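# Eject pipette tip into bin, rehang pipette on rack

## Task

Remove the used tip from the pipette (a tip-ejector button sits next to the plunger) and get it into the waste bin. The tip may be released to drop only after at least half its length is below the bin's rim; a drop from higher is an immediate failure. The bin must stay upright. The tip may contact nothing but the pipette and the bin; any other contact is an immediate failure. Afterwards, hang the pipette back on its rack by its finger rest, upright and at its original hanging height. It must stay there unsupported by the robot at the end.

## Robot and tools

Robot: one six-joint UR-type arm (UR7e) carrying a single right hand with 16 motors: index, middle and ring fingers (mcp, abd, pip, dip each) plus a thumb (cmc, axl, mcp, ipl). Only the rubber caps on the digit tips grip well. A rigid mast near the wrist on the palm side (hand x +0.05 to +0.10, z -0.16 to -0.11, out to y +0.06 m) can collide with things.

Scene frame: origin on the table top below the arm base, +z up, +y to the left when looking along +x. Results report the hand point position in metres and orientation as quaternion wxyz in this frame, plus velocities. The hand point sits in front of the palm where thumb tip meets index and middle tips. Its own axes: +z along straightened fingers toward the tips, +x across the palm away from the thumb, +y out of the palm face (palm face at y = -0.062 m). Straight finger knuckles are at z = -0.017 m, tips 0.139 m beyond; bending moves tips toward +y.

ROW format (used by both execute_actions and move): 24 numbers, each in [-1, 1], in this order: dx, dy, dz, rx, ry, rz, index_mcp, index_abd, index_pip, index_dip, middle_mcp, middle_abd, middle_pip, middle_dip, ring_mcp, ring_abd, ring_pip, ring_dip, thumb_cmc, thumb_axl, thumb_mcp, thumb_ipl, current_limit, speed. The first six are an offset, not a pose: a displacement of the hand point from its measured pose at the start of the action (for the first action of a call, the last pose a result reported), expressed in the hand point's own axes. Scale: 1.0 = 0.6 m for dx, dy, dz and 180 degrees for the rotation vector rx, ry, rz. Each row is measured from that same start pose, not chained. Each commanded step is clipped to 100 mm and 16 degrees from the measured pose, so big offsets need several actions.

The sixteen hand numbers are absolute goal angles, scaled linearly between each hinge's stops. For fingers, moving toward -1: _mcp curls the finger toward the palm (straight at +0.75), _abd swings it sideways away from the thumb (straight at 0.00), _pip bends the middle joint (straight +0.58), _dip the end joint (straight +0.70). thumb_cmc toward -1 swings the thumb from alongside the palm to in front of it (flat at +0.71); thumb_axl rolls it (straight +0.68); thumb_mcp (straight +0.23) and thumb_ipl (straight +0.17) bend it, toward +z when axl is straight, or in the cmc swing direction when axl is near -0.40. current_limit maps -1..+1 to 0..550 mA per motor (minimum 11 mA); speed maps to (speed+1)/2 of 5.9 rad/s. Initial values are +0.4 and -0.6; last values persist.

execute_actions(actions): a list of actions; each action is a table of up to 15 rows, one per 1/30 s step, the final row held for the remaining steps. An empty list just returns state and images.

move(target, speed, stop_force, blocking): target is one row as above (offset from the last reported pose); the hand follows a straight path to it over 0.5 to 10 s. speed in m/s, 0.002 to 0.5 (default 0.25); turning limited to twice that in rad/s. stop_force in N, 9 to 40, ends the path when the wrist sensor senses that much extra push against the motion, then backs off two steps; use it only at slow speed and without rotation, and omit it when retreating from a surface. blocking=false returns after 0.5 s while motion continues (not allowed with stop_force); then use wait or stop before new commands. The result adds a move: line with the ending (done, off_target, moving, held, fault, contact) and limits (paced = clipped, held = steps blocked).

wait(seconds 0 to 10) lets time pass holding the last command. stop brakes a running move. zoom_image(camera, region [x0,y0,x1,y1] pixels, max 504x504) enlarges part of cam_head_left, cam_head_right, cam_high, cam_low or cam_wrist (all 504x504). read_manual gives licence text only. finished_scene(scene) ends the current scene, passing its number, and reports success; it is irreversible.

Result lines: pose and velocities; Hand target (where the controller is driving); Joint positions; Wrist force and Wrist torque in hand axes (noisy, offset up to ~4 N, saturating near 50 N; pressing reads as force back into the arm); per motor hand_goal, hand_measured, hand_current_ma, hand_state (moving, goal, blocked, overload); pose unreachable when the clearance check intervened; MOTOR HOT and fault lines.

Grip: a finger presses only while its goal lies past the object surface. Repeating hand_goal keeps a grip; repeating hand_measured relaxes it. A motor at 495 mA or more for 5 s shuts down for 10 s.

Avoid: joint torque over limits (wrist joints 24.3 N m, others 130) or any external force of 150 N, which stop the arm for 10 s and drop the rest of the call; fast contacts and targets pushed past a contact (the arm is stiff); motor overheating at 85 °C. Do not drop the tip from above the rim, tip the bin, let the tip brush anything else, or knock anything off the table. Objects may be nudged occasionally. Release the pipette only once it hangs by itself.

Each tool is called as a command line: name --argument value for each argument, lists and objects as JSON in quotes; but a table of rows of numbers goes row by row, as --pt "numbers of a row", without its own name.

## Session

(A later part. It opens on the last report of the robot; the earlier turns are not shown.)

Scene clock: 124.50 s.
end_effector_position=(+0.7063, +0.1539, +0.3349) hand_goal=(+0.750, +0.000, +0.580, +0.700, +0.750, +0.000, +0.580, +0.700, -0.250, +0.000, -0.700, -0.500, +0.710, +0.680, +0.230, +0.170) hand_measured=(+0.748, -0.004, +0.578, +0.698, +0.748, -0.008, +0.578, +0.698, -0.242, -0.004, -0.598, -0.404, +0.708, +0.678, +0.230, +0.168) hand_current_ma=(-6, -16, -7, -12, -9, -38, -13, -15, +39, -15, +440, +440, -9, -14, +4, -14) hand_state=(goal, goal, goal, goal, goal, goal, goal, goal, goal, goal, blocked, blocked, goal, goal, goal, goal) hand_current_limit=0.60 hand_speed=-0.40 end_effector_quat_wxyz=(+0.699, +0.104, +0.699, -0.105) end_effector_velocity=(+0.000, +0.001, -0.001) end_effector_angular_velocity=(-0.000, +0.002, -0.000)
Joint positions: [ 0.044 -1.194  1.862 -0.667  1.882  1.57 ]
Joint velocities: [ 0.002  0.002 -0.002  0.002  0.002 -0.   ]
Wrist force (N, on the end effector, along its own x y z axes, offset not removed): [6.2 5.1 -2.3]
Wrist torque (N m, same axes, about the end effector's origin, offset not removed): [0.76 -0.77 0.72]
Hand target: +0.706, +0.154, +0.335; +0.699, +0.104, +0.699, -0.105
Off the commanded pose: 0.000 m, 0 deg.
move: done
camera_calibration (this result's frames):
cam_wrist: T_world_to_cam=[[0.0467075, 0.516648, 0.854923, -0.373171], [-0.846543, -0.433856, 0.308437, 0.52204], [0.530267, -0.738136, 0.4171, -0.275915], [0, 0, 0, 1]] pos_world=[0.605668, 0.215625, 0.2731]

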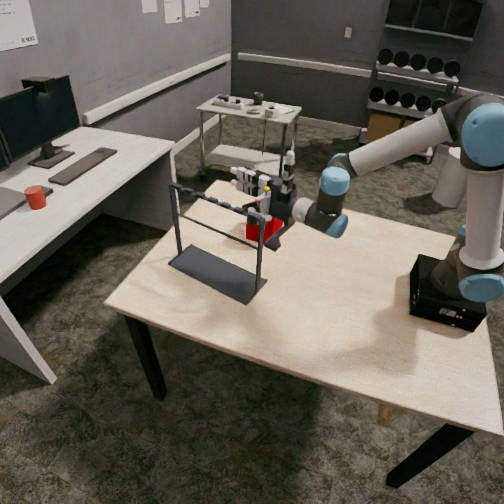

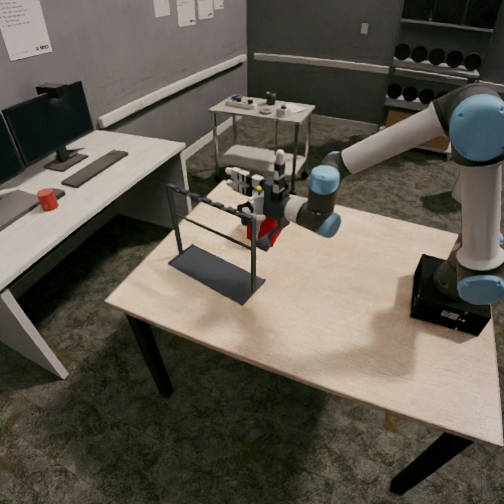

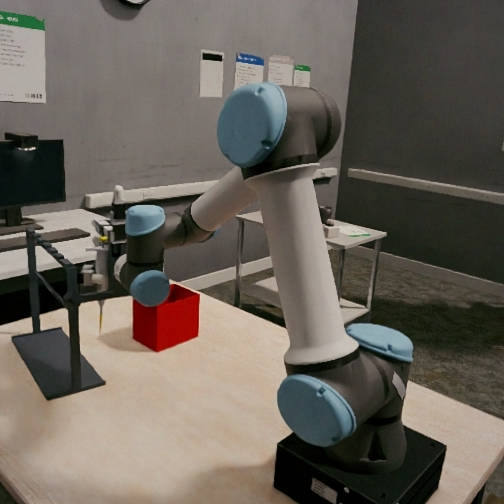

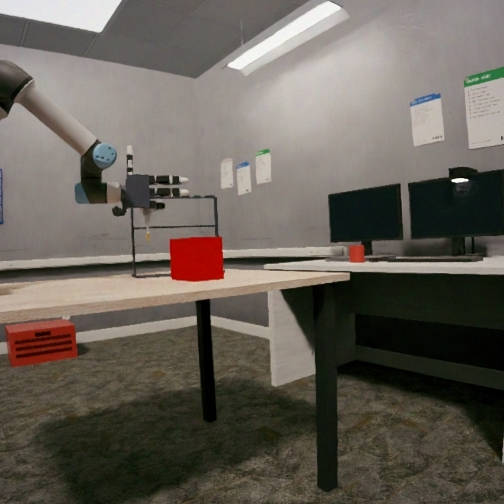

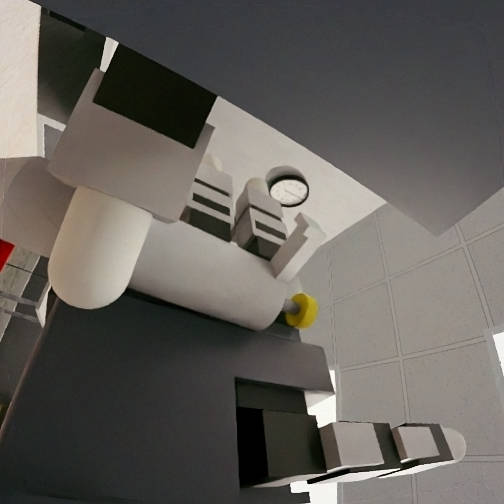

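move --target '[0.02,0,0.035,0,0,0,0.75,0,0.58,0.7,0.75,0,0.58,0.7,-0.25,0,-0.7,-0.5,0.71,0.68,0.23,0.17,0.6,-0.4]' --speed 0.05

move --target '[0,0.07,0,0,0,0,0.75,0,0.58,0.7,0.75,0,0.58,0.7,-0.25,0,-0.7,-0.5,0.71,0.68,0.23,0.17,0.6,-0.4]' --speed 0.05

zoom_image --camera "cam_head_left" --region '[190, 140, 310, 260]'

zoom_image --camera "cam_high" --region '[40, 190, 180, 330]'

Scene clock: 128.00 s.
end_effector_position=(+0.7263, +0.1477, +0.3230) hand_goal=(+0.750, +0.000, +0.580, +0.700, +0.750, +0.000, +0.580, +0.700, -0.250, +0.000, -0.700, -0.500, +0.710, +0.680, +0.230, +0.170) hand_measured=(+0.748, -0.004, +0.578, +0.698, +0.748, -0.008, +0.578, +0.698, -0.242, -0.004, -0.598, -0.404, +0.708, +0.678, +0.230, +0.168) hand_current_ma=(-6, -16, -7, -12, -9, -38, -13, -15, +39, -15, +440, +440, -9, -14, +4, -14) hand_state=(goal, goal, goal, goal, goal, goal, goal, goal, goal, goal, blocked, blocked, goal, goal, goal, goal) hand_current_limit=0.60 hand_speed=-0.40 end_effector_quat_wxyz=(+0.699, +0.104, +0.699, -0.105) end_effector_velocity=(+0.001, +0.000, -0.000) end_effector_angular_velocity=(+0.001, -0.001, +0.000)
Joint positions: [ 0.031 -1.141  1.82  -0.677  1.868  1.57 ]
Joint velocities: [-0.     0.003 -0.003 -0.001 -0.001  0.001]
Wrist force (N, on the end effector, along its own x y z axes, offset not removed): [5.6 -3.3 -1.9]
Wrist torque (N m, same axes, about the end effector's origin, offset not removed): [-0.26 -0.80 0.30]
Hand target: +0.726, +0.148, +0.323; +0.699, +0.104, +0.699, -0.105
Off the commanded pose: 0.000 m, 0 deg.
move: done
camera_calibration (this result's frames):
cam_wrist: T_world_to_cam=[[0.0467023, 0.516626, 0.854937, -0.360694], [-0.846545, -0.433864, 0.308422, 0.539973], [0.530265, -0.738146, 0.417084, -0.286062], [0, 0, 0, 1]] pos_world=[0.625645, 0.209463, 0.261143]

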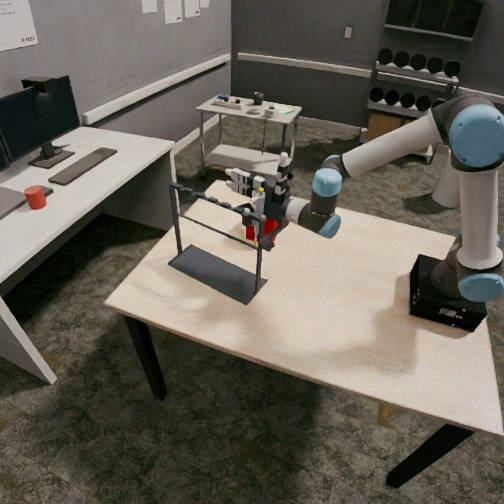

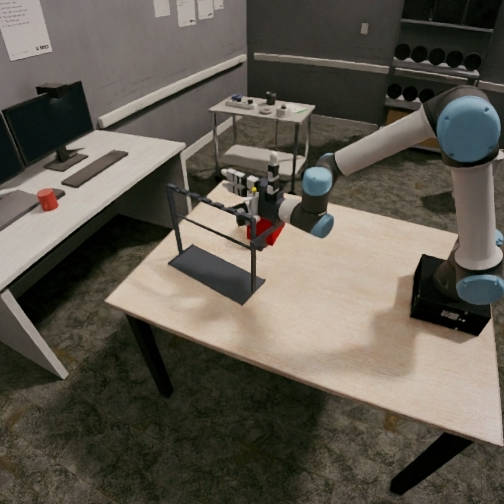

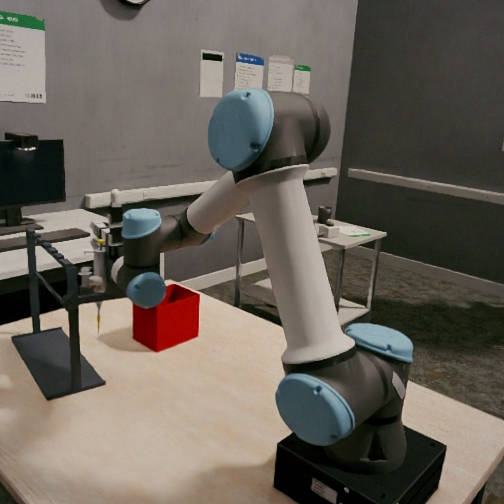

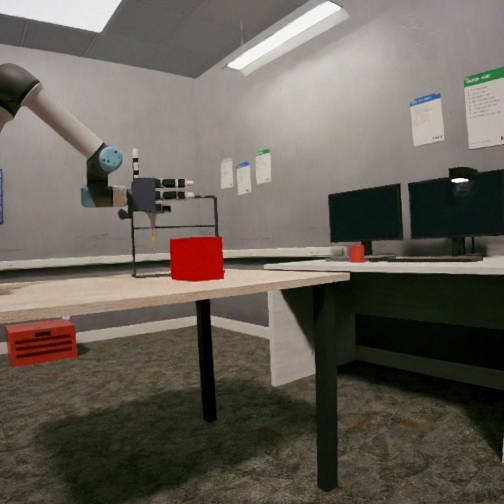

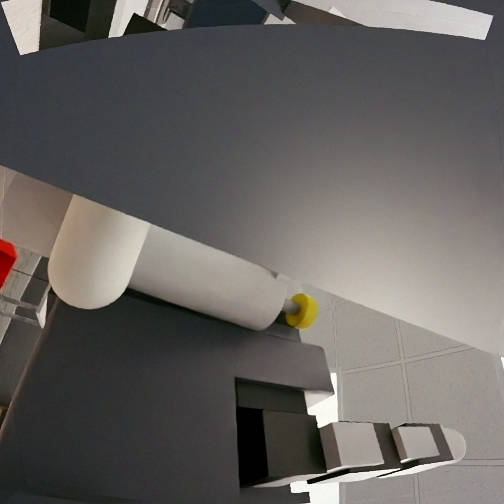

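Scene clock: 129.20 s.
end_effector_position=(+0.7385, +0.1878, +0.3228) hand_goal=(+0.750, +0.000, +0.580, +0.700, +0.750, +0.000, +0.580, +0.700, -0.250, +0.000, -0.700, -0.500, +0.710, +0.680, +0.230, +0.170) hand_measured=(+0.748, -0.004, +0.578, +0.698, +0.748, -0.008, +0.578, +0.698, -0.242, -0.004, -0.598, -0.404, +0.708, +0.678, +0.230, +0.168) hand_current_ma=(-6, -16, -7, -12, -9, -38, -13, -15, +39, -15, +440, +440, -9, -14, +4, -14) hand_state=(goal, goal, goal, goal, goal, goal, goal, goal, goal, goal, blocked, blocked, goal, goal, goal, goal) hand_current_limit=0.60 hand_speed=-0.40 end_effector_quat_wxyz=(+0.699, +0.104, +0.699, -0.105) end_effector_velocity=(+0.001, +0.001, +0.001) end_effector_angular_velocity=(+0.000, -0.001, -0.001)
Joint positions: [ 0.111 -1.094  1.745 -0.649  1.948  1.57 ]
Joint velocities: [ 0.002  0.001 -0.003  0.001  0.003  0.   ]
Wrist force (N, on the end effector, along its own x y z axes, offset not removed): [1.7 -1.5 1.9]
Wrist torque (N m, same axes, about the end effector's origin, offset not removed): [-0.45 -0.35 -0.12]
Hand target: +0.739, +0.188, +0.323; +0.699, +0.104, +0.699, -0.105
Off the commanded pose: 0.000 m, 0 deg.
move: done
camera_calibration (this result's frames):
cam_wrist: T_world_to_cam=[[0.0466914, 0.516694, 0.854896, -0.38186], [-0.846539, -0.433852, 0.308453, 0.567755], [0.530274, -0.738105, 0.417145, -0.262946], [0, 0, 0, 1]] pos_world=[0.63789, 0.249545, 0.261011]

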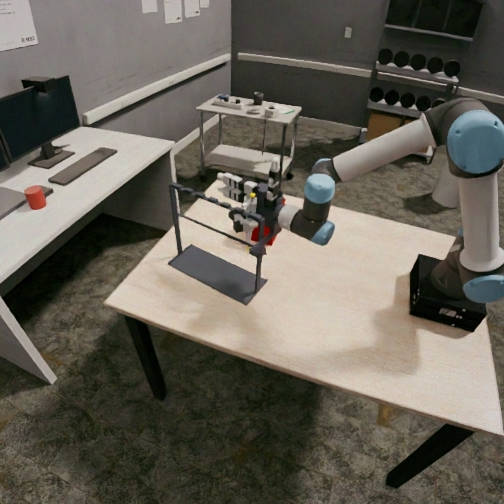

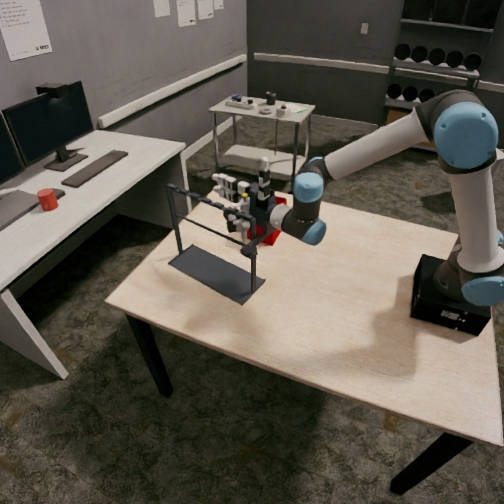

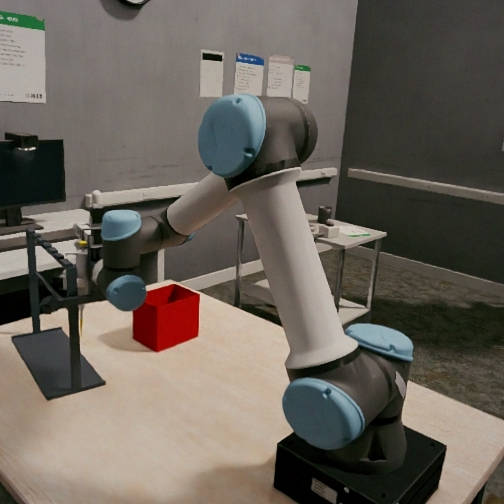

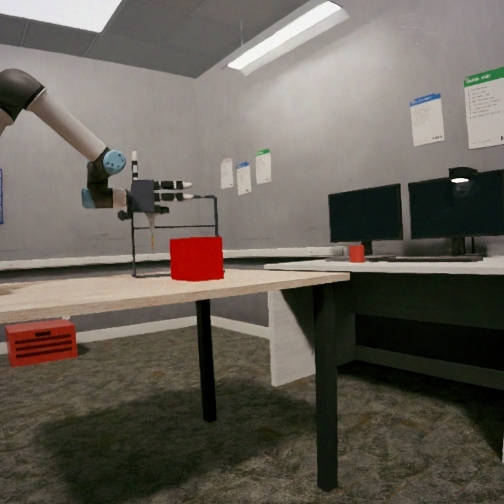

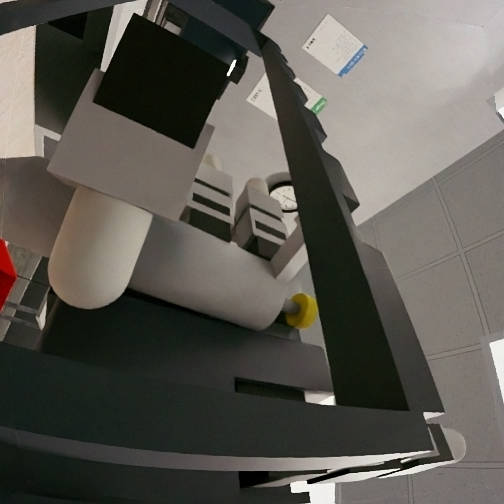

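Region (190, 140, 310, 260) of cam_head_left's 504x504 image, scaled by 4.200, with more detail than that image has.

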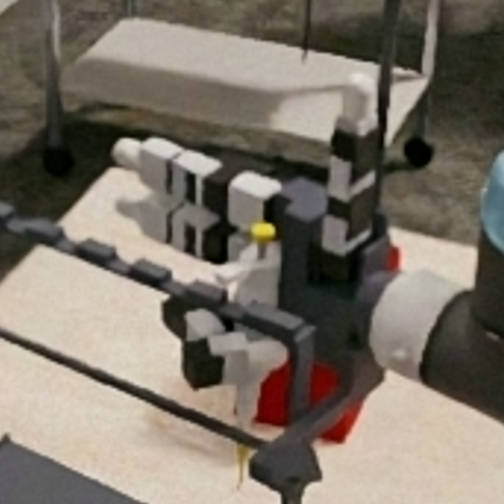

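Region (40, 190, 180, 330) of cam_high's 504x504 image, scaled by 3.600, with more detail than that image has.

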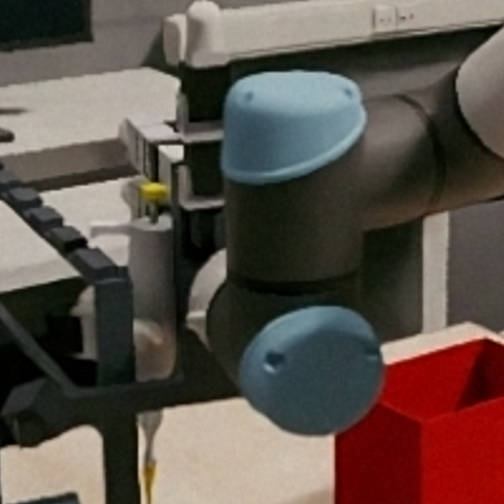

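Advance 2 cm more, then lower.

move --target '[0,0.035,0,0,0,0,0.75,0,0.58,0.7,0.75,0,0.58,0.7,-0.25,0,-0.7,-0.5,0.71,0.68,0.23,0.17,0.6,-0.4]' --speed 0.04

move --target '[0.03,0,0,0,0,0,0.75,0,0.58,0.7,0.75,0,0.58,0.7,-0.25,0,-0.7,-0.5,0.71,0.68,0.23,0.17,0.6,-0.4]' --speed 0.04

zoom_image --camera "cam_head_left" --region '[190, 140, 310, 260]'

zoom_image --camera "cam_high" --region '[40, 190, 180, 330]'

Scene clock: 131.97 s.
end_effector_position=(+0.7446, +0.2078, +0.3228) hand_goal=(+0.750, +0.000, +0.580, +0.700, +0.750, +0.000, +0.580, +0.700, -0.250, +0.000, -0.700, -0.500, +0.710, +0.680, +0.230, +0.170) hand_measured=(+0.748, -0.004, +0.578, +0.698, +0.748, -0.008, +0.578, +0.698, -0.244, -0.004, -0.598, -0.404, +0.708, +0.678, +0.230, +0.168) hand_current_ma=(-6, -16, -7, -12, -9, -38, -13, -15, +36, -15, +440, +440, -9, -14, +4, -14) hand_state=(goal, goal, goal, goal, goal, goal, goal, goal, goal, goal, blocked, blocked, goal, goal, goal, goal) hand_current_limit=0.60 hand_speed=-0.40 end_effector_quat_wxyz=(+0.699, +0.104, +0.699, -0.105) end_effector_velocity=(+0.001, +0.001, -0.001) end_effector_angular_velocity=(-0.001, +0.001, -0.000)
Joint positions: [ 0.148 -1.07   1.705 -0.634  1.986  1.57 ]
Joint velocities: [ 0.002  0.003 -0.003  0.001  0.003 -0.001]
Wrist force (N, on the end effector, along its own x y z axes, offset not removed): [1.5 1.5 -0.2]
Wrist torque (N m, same axes, about the end effector's origin, offset not removed): [0.43 -0.46 -0.07]
Hand target: +0.745, +0.208, +0.323; +0.699, +0.104, +0.699, -0.105
Off the commanded pose: 0.000 m, 0 deg.
move: done
camera_calibration (this result's frames):
cam_wrist: T_world_to_cam=[[0.0466792, 0.516734, 0.854872, -0.392402], [-0.846535, -0.43385, 0.308468, 0.581594], [0.530282, -0.738078, 0.417182, -0.251431], [0, 0, 0, 1]] pos_world=[0.643987, 0.269516, 0.260943]

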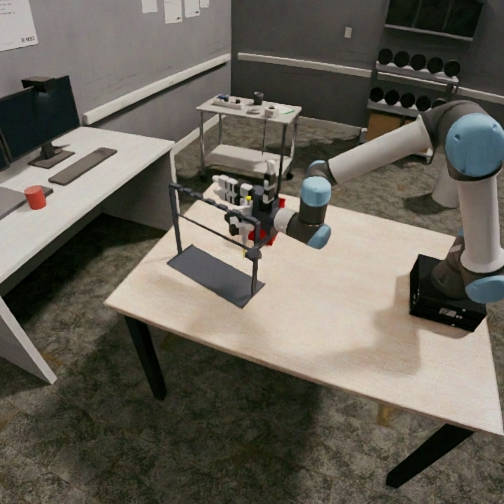

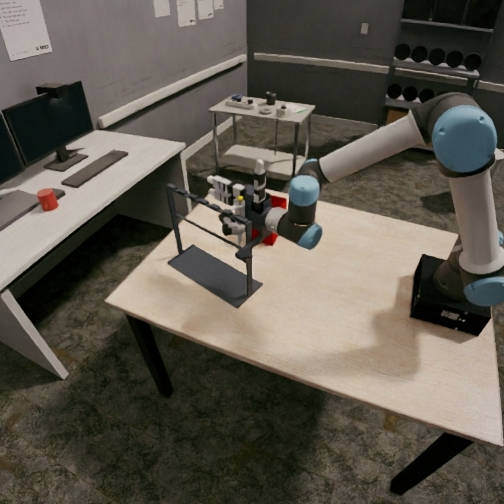

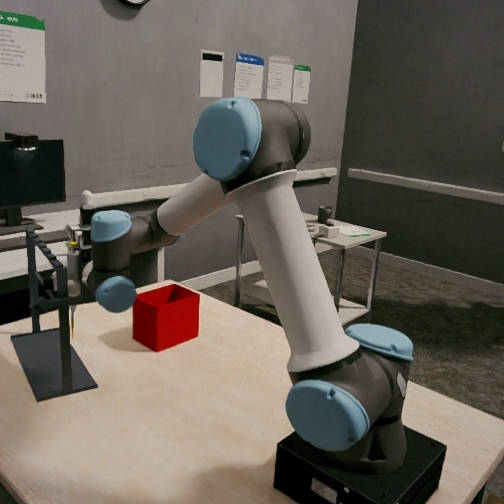

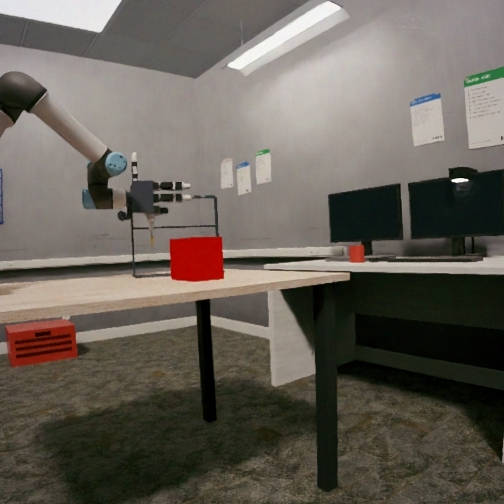

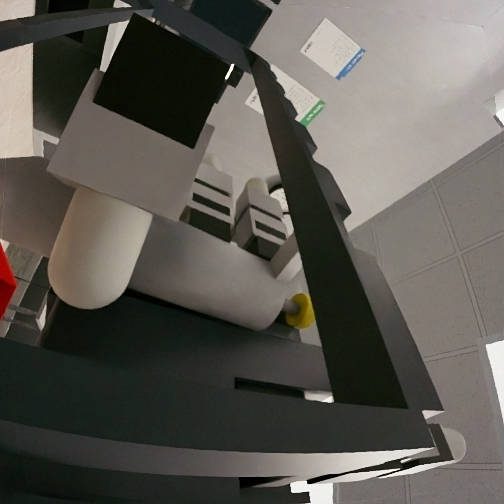

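Scene clock: 132.77 s.
end_effector_position=(+0.7446, +0.2078, +0.3049) hand_goal=(+0.750, +0.000, +0.580, +0.700, +0.750, +0.000, +0.580, +0.700, -0.250, +0.000, -0.700, -0.500, +0.710, +0.680, +0.230, +0.170) hand_measured=(+0.748, -0.004, +0.578, +0.698, +0.748, -0.008, +0.578, +0.698, -0.244, -0.004, -0.598, -0.404, +0.708, +0.678, +0.230, +0.168) hand_current_ma=(-6, -16, -7, -12, -9, -38, -13, -15, +36, -15, +440, +440, -9, -14, +4, -14) hand_state=(goal, goal, goal, goal, goal, goal, goal, goal, goal, goal, blocked, blocked, goal, goal, goal, goal) hand_current_limit=0.60 hand_speed=-0.40 end_effector_quat_wxyz=(+0.699, +0.104, +0.699, -0.105) end_effector_velocity=(-0.000, +0.000, -0.001) end_effector_angular_velocity=(+0.001, -0.001, +0.001)
Joint positions: [ 0.148 -1.044  1.719 -0.674  1.986  1.57 ]
Joint velocities: [ 0.001  0.002  0.001 -0.003 -0.     0.001]
Wrist force (N, on the end effector, along its own x y z axes, offset not removed): [2.8 -0.4 4.8]
Wrist torque (N m, same axes, about the end effector's origin, offset not removed): [-0.47 -0.53 0.08]
Hand target: +0.745, +0.208, +0.305; +0.699, +0.104, +0.699, -0.105
Off the commanded pose: 0.000 m, 0 deg.
move: done
camera_calibration (this result's frames):
cam_wrist: T_world_to_cam=[[0.0466779, 0.516706, 0.85489, -0.377086], [-0.846534, -0.433862, 0.308453, 0.587092], [0.530284, -0.738091, 0.417157, -0.243991], [0, 0, 0, 1]] pos_world=[0.643979, 0.269472, 0.243059]

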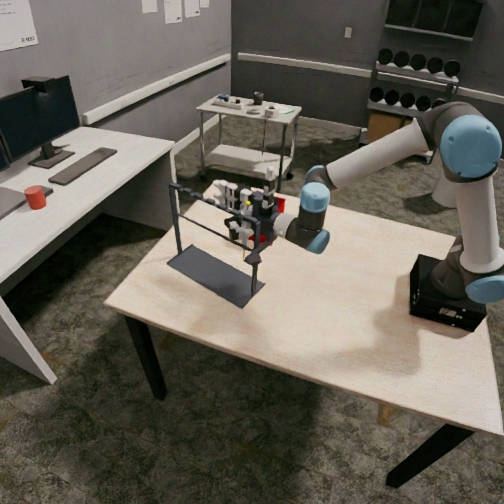

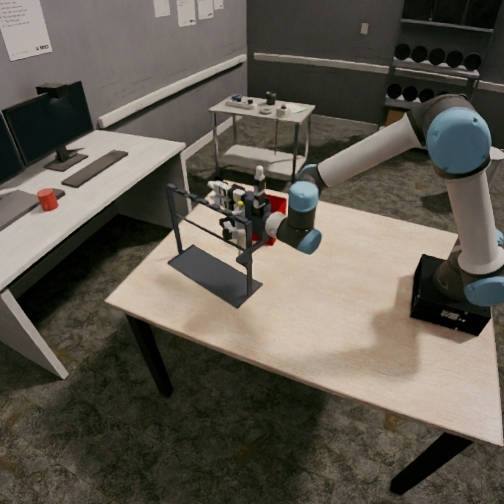

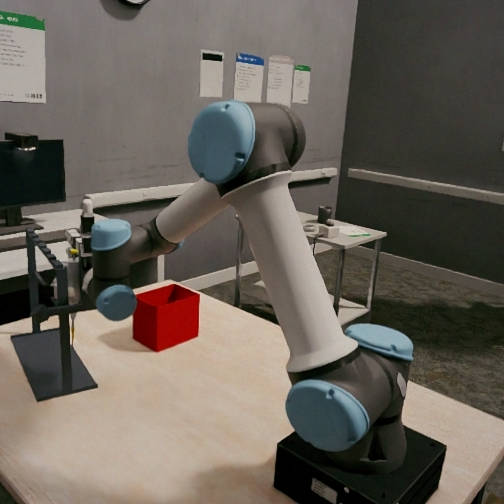

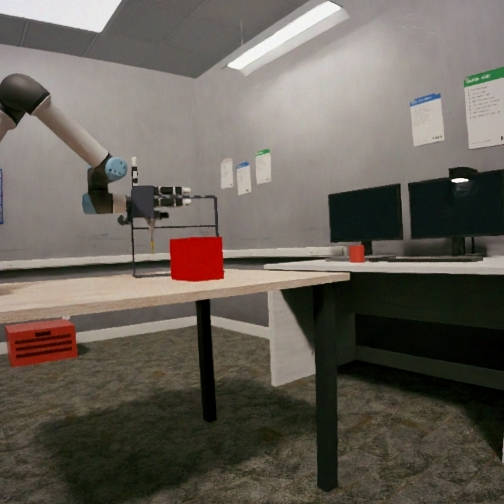

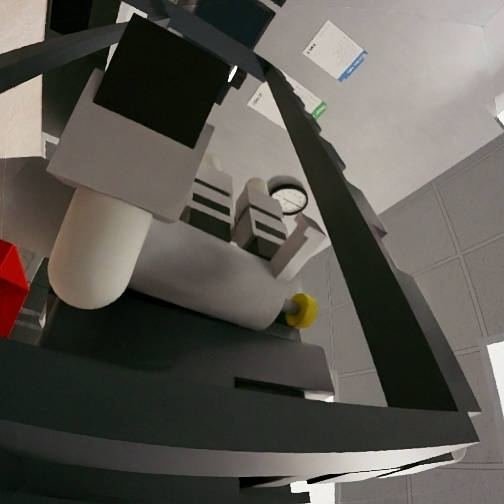

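Region (190, 140, 310, 260) of cam_head_left's 504x504 image, scaled by 4.200, with more detail than that image has.

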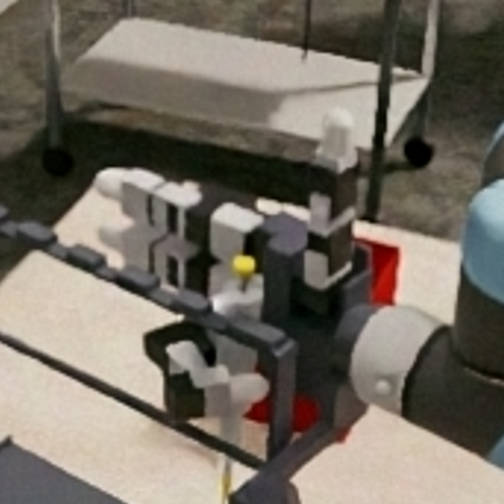

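Region (40, 190, 180, 330) of cam_high's 504x504 image, scaled by 3.600, with more detail than that image has.

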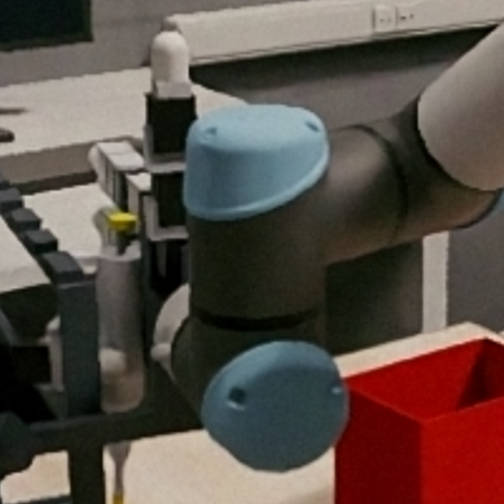

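move --target '[-0.03,-0.02,0,-0.1,0,0,0.75,0,0.58,0.7,0.75,0,0.58,0.7,-0.25,0,-0.7,-0.5,0.71,0.68,0.23,0.17,0.6,-0.4]' --speed 0.04

zoom_image --camera "cam_head_left" --region '[190, 140, 310, 260]'

zoom_image --camera "cam_high" --region '[40, 190, 180, 330]'

Scene clock: 140.30 s.
end_effector_position=(+0.7411, +0.1963, +0.3229) hand_goal=(+0.750, +0.000, +0.580, +0.700, +0.750, +0.000, +0.580, +0.700, -0.250, +0.000, -0.700, -0.500, +0.710, +0.680, +0.230, +0.170) hand_measured=(+0.748, -0.004, +0.578, +0.698, +0.748, -0.008, +0.578, +0.698, -0.244, -0.004, -0.598, -0.404, +0.708, +0.678, +0.230, +0.168) hand_current_ma=(-6, -16, -7, -12, -9, -38, -13, -15, +36, -15, +440, +440, -9, -14, +4, -14) hand_state=(goal, goal, goal, goal, goal, goal, goal, goal, goal, goal, blocked, blocked, goal, goal, goal, goal) hand_current_limit=0.60 hand_speed=-0.40 end_effector_quat_wxyz=(+0.707, -0.006, +0.707, +0.005) end_effector_velocity=(-0.000, -0.001, +0.001) end_effector_angular_velocity=(-0.001, -0.000, +0.010)
Joint positions: [-0.02  -1.094  1.744 -0.648  1.504  1.57 ]
Joint velocities: [-0.006 -0.001 -0.001  0.002 -0.016 -0.001]
Wrist force (N, on the end effector, along its own x y z axes, offset not removed): [2.6 1.4 0.0]
Wrist torque (N m, same axes, about the end effector's origin, offset not removed): [0.06 -0.33 0.06]
Hand target: +0.741, +0.196, +0.323; +0.707, -0.006, +0.707, +0.006
Off the commanded pose: 0.000 m, 0 deg.
move: done
camera_calibration (this result's frames):
cam_wrist: T_world_to_cam=[[-0.114057, 0.50562, 0.855184, -0.265199], [-0.671366, -0.67373, 0.308797, 0.490746], [0.732297, -0.538921, 0.4163, -0.446659], [0, 0, 0, 1]] pos_world=[0.62631, 0.224006, 0.261197]

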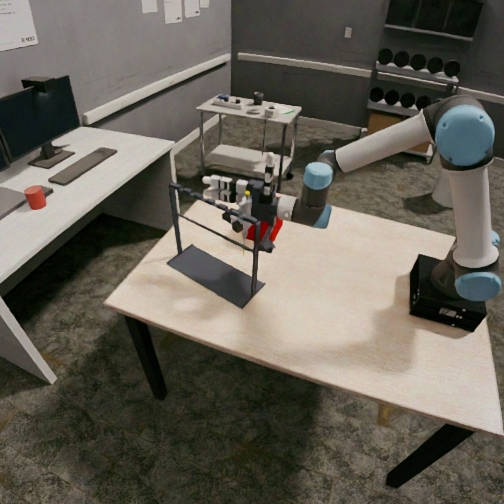

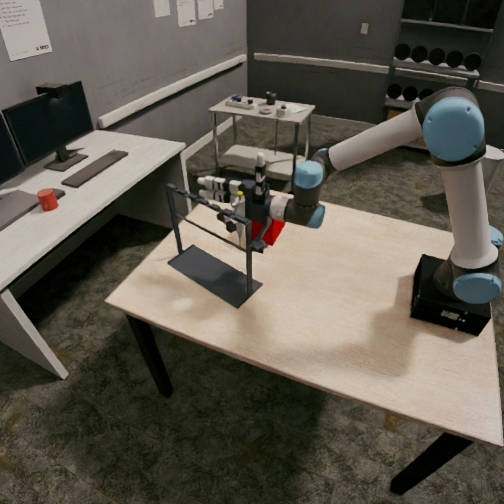

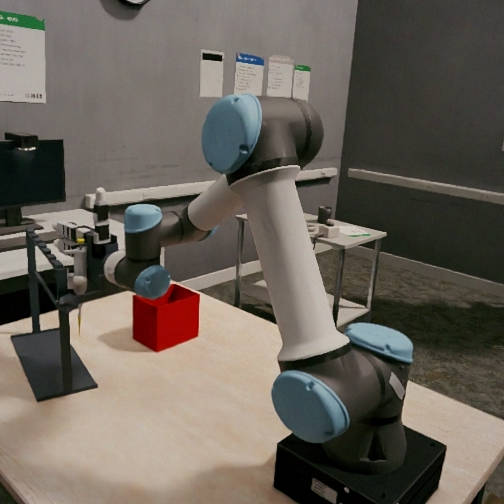

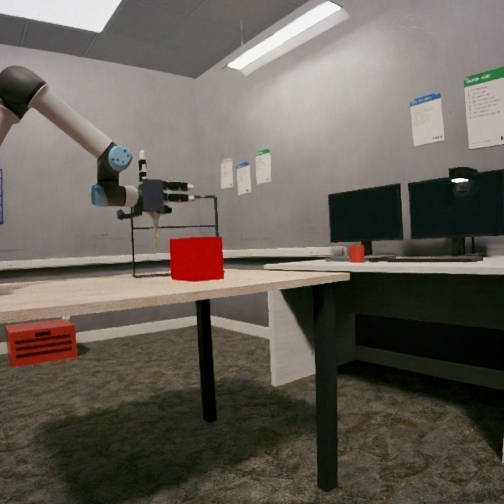

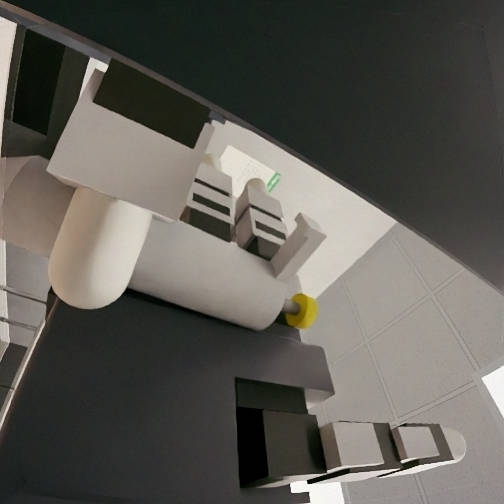

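Region (190, 140, 310, 260) of cam_head_left's 504x504 image, scaled by 4.200, with more detail than that image has.

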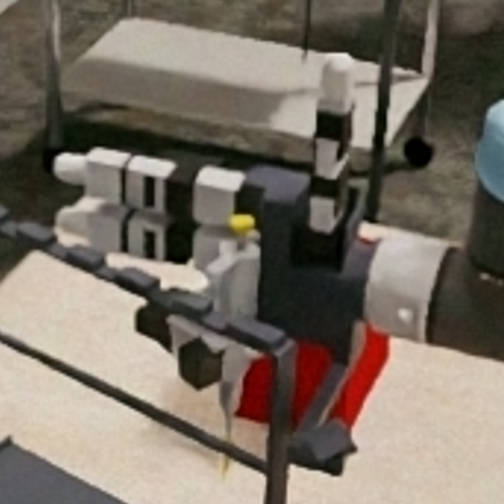

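Region (40, 190, 180, 330) of cam_high's 504x504 image, scaled by 3.600, with more detail than that image has.

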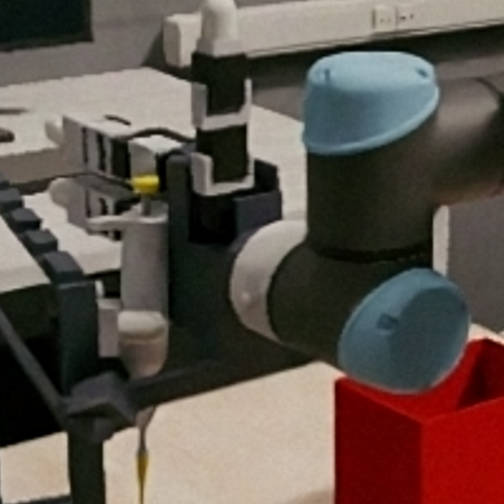

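move --target '[0,-0.03,-0.02,0.11,0,0,0.75,0,0.58,0.7,0.75,0,0.58,0.7,-0.25,0,-0.7,-0.5,0.71,0.68,0.23,0.17,0.6,-0.4]' --speed 0.04

move --target '[0,0.06,0,0,0,0,0.75,0,0.58,0.7,0.75,0,0.58,0.7,-0.25,0,-0.7,-0.5,0.71,0.68,0.23,0.17,0.6,-0.4]' --speed 0.04

zoom_image --camera "cam_head_left" --region '[190, 140, 310, 260]'

zoom_image --camera "cam_high" --region '[40, 190, 180, 330]'

Scene clock: 150.57 s.
end_effector_position=(+0.7295, +0.1782, +0.3230) hand_goal=(+0.750, +0.000, +0.580, +0.700, +0.750, +0.000, +0.580, +0.700, -0.250, +0.000, -0.700, -0.500, +0.710, +0.680, +0.230, +0.170) hand_measured=(+0.748, -0.004, +0.578, +0.698, +0.748, -0.008, +0.578, +0.698, -0.244, -0.004, -0.598, -0.404, +0.708, +0.678, +0.230, +0.168) hand_current_ma=(-6, -16, -7, -12, -9, -38, -13, -15, +36, -15, +440, +440, -9, -14, +4, -14) hand_state=(goal, goal, goal, goal, goal, goal, goal, goal, goal, goal, blocked, blocked, goal, goal, goal, goal) hand_current_limit=0.60 hand_speed=-0.40 end_effector_quat_wxyz=(+0.697, +0.115, +0.698, -0.116) end_effector_velocity=(-0.000, +0.000, +0.000) end_effector_angular_velocity=(+0.001, -0.000, -0.010)
Joint positions: [ 0.108 -1.113  1.776 -0.661  1.977  1.57 ]
Joint velocities: [ 0.005  0.001 -0.001  0.001  0.015  0.001]
Wrist force (N, on the end effector, along its own x y z axes, offset not removed): [3.1 2.3 0.7]
Wrist torque (N m, same axes, about the end effector's origin, offset not removed): [0.16 -0.39 0.40]
Hand target: +0.729, +0.178, +0.323; +0.697, +0.115, +0.698, -0.116
Off the commanded pose: 0.000 m, 0 deg.
move: done
camera_calibration (this result's frames):
cam_wrist: T_world_to_cam=[[0.0628068, 0.514927, 0.85493, -0.388009], [-0.859777, -0.407072, 0.308344, 0.560768], [0.506793, -0.754415, 0.417156, -0.245252], [0, 0, 0, 1]] pos_world=[0.630797, 0.243048, 0.261119]

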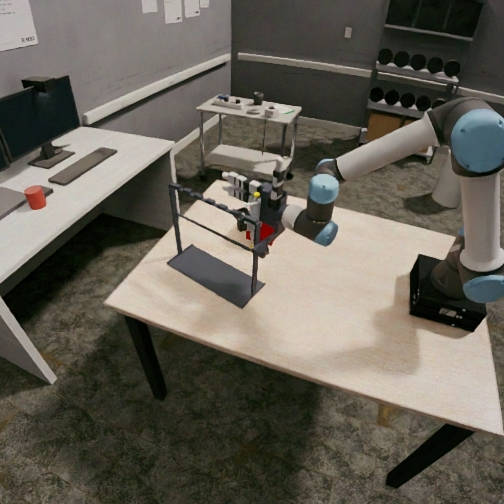

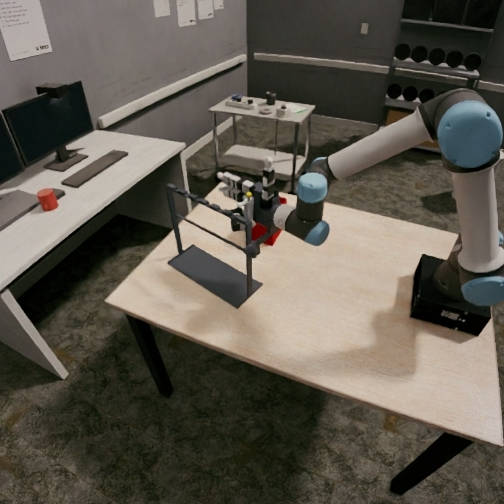

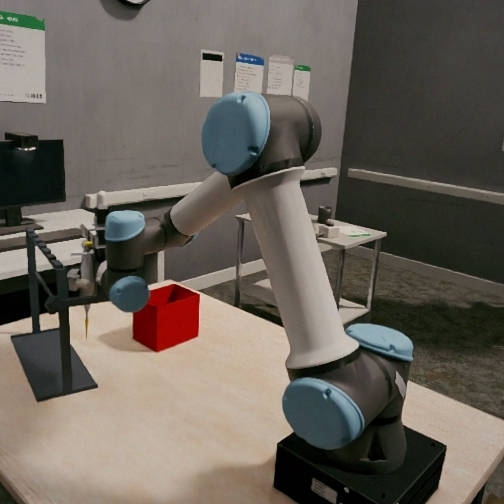

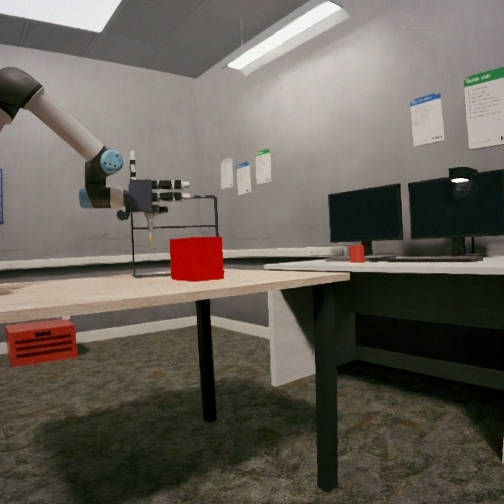

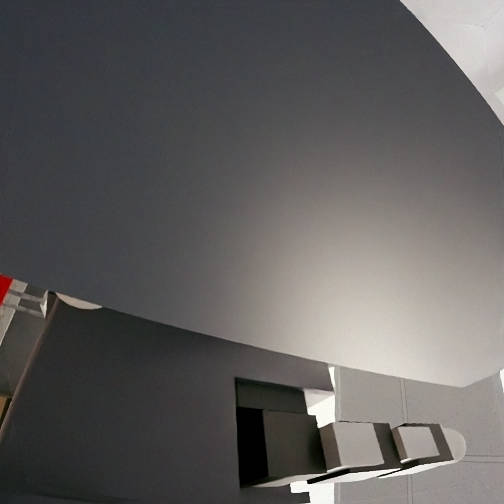

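Scene clock: 151.80 s.
end_effector_position=(+0.7410, +0.2122, +0.3229) hand_goal=(+0.750, +0.000, +0.580, +0.700, +0.750, +0.000, +0.580, +0.700, -0.250, +0.000, -0.700, -0.500, +0.710, +0.680, +0.230, +0.170) hand_measured=(+0.748, -0.004, +0.578, +0.698, +0.748, -0.008, +0.578, +0.698, -0.244, -0.004, -0.598, -0.404, +0.708, +0.678, +0.230, +0.168) hand_current_ma=(-6, -16, -7, -12, -9, -38, -13, -15, +35, -15, +440, +440, -9, -14, +4, -14) hand_state=(goal, goal, goal, goal, goal, goal, goal, goal, goal, goal, blocked, blocked, goal, goal, goal, goal) hand_current_limit=0.60 hand_speed=-0.40 end_effector_quat_wxyz=(+0.697, +0.115, +0.698, -0.116) end_effector_velocity=(+0.001, +0.001, -0.000) end_effector_angular_velocity=(+0.001, +0.000, -0.000)
Joint positions: [ 0.172 -1.068  1.702 -0.632  2.041  1.57 ]
Joint velocities: [ 0.002  0.002 -0.003  0.002  0.002  0.001]
Wrist force (N, on the end effector, along its own x y z axes, offset not removed): [5.9 -1.6 1.6]
Wrist torque (N m, same axes, about the end effector's origin, offset not removed): [-0.10 -0.66 0.27]
Hand target: +0.741, +0.212, +0.323; +0.697, +0.115, +0.698, -0.116
Off the commanded pose: 0.000 m, 0 deg.
move: done
camera_calibration (this result's frames):
cam_wrist: T_world_to_cam=[[0.0627971, 0.515002, 0.854886, -0.406132], [-0.859771, -0.407059, 0.308378, 0.584547], [0.506804, -0.754371, 0.417222, -0.225468], [0, 0, 0, 1]] pos_world=[0.642348, 0.277018, 0.261005]

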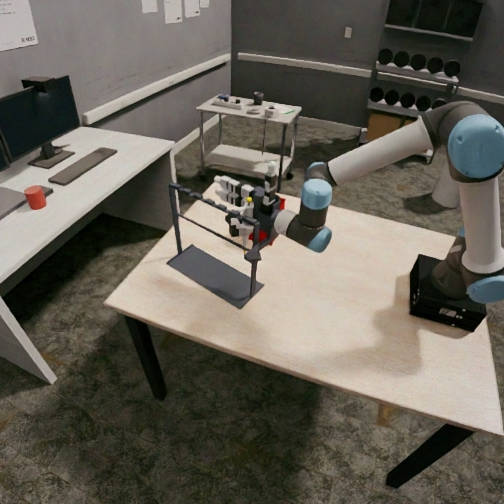

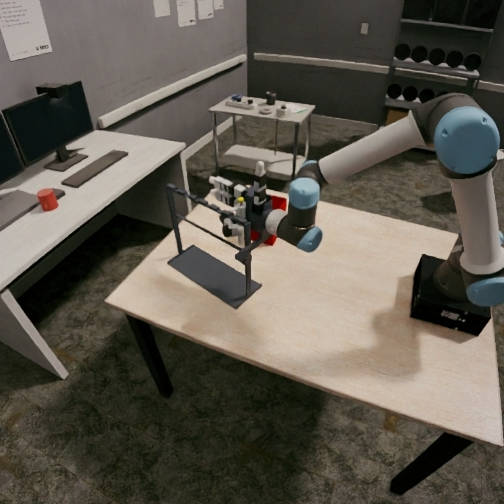

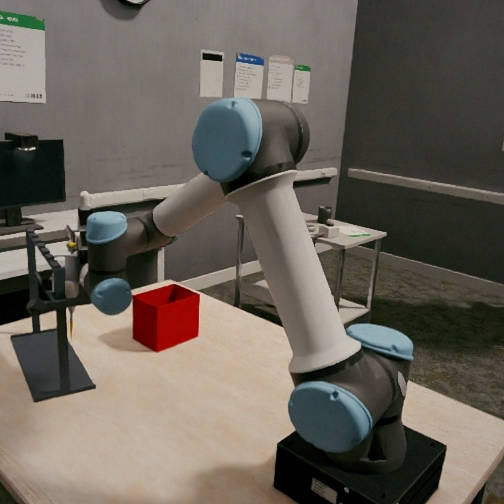

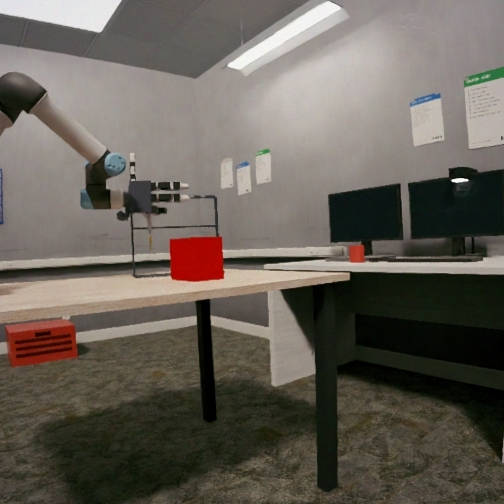

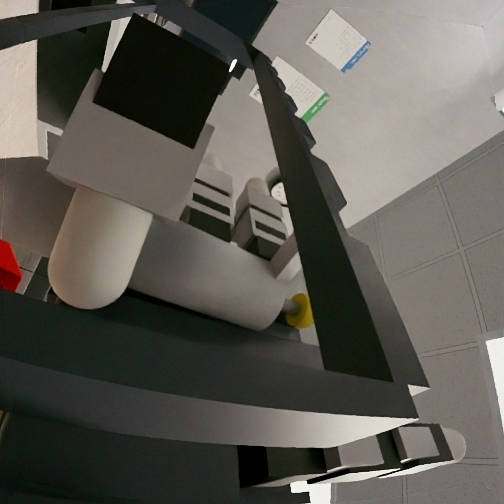

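Region (190, 140, 310, 260) of cam_head_left's 504x504 image, scaled by 4.200, with more detail than that image has.

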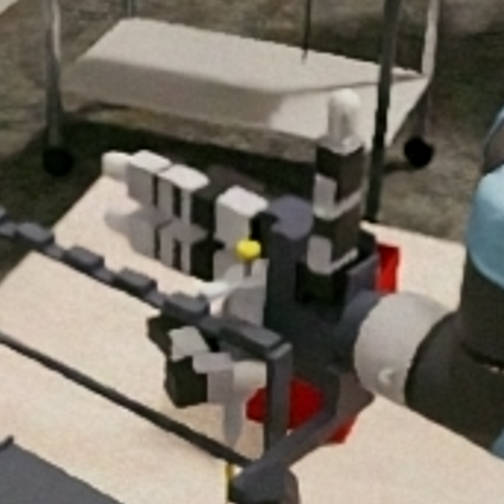

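Region (40, 190, 180, 330) of cam_high's 504x504 image, scaled by 3.600, with more detail than that image has.

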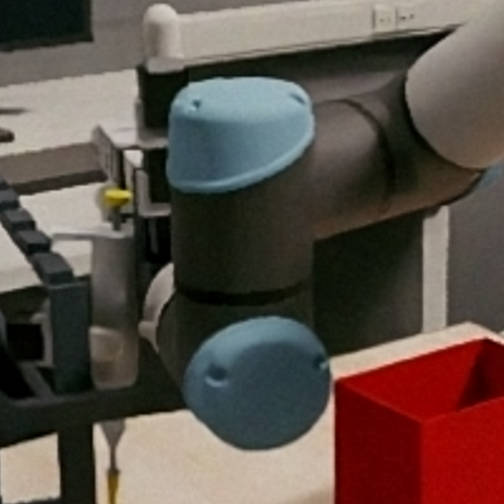

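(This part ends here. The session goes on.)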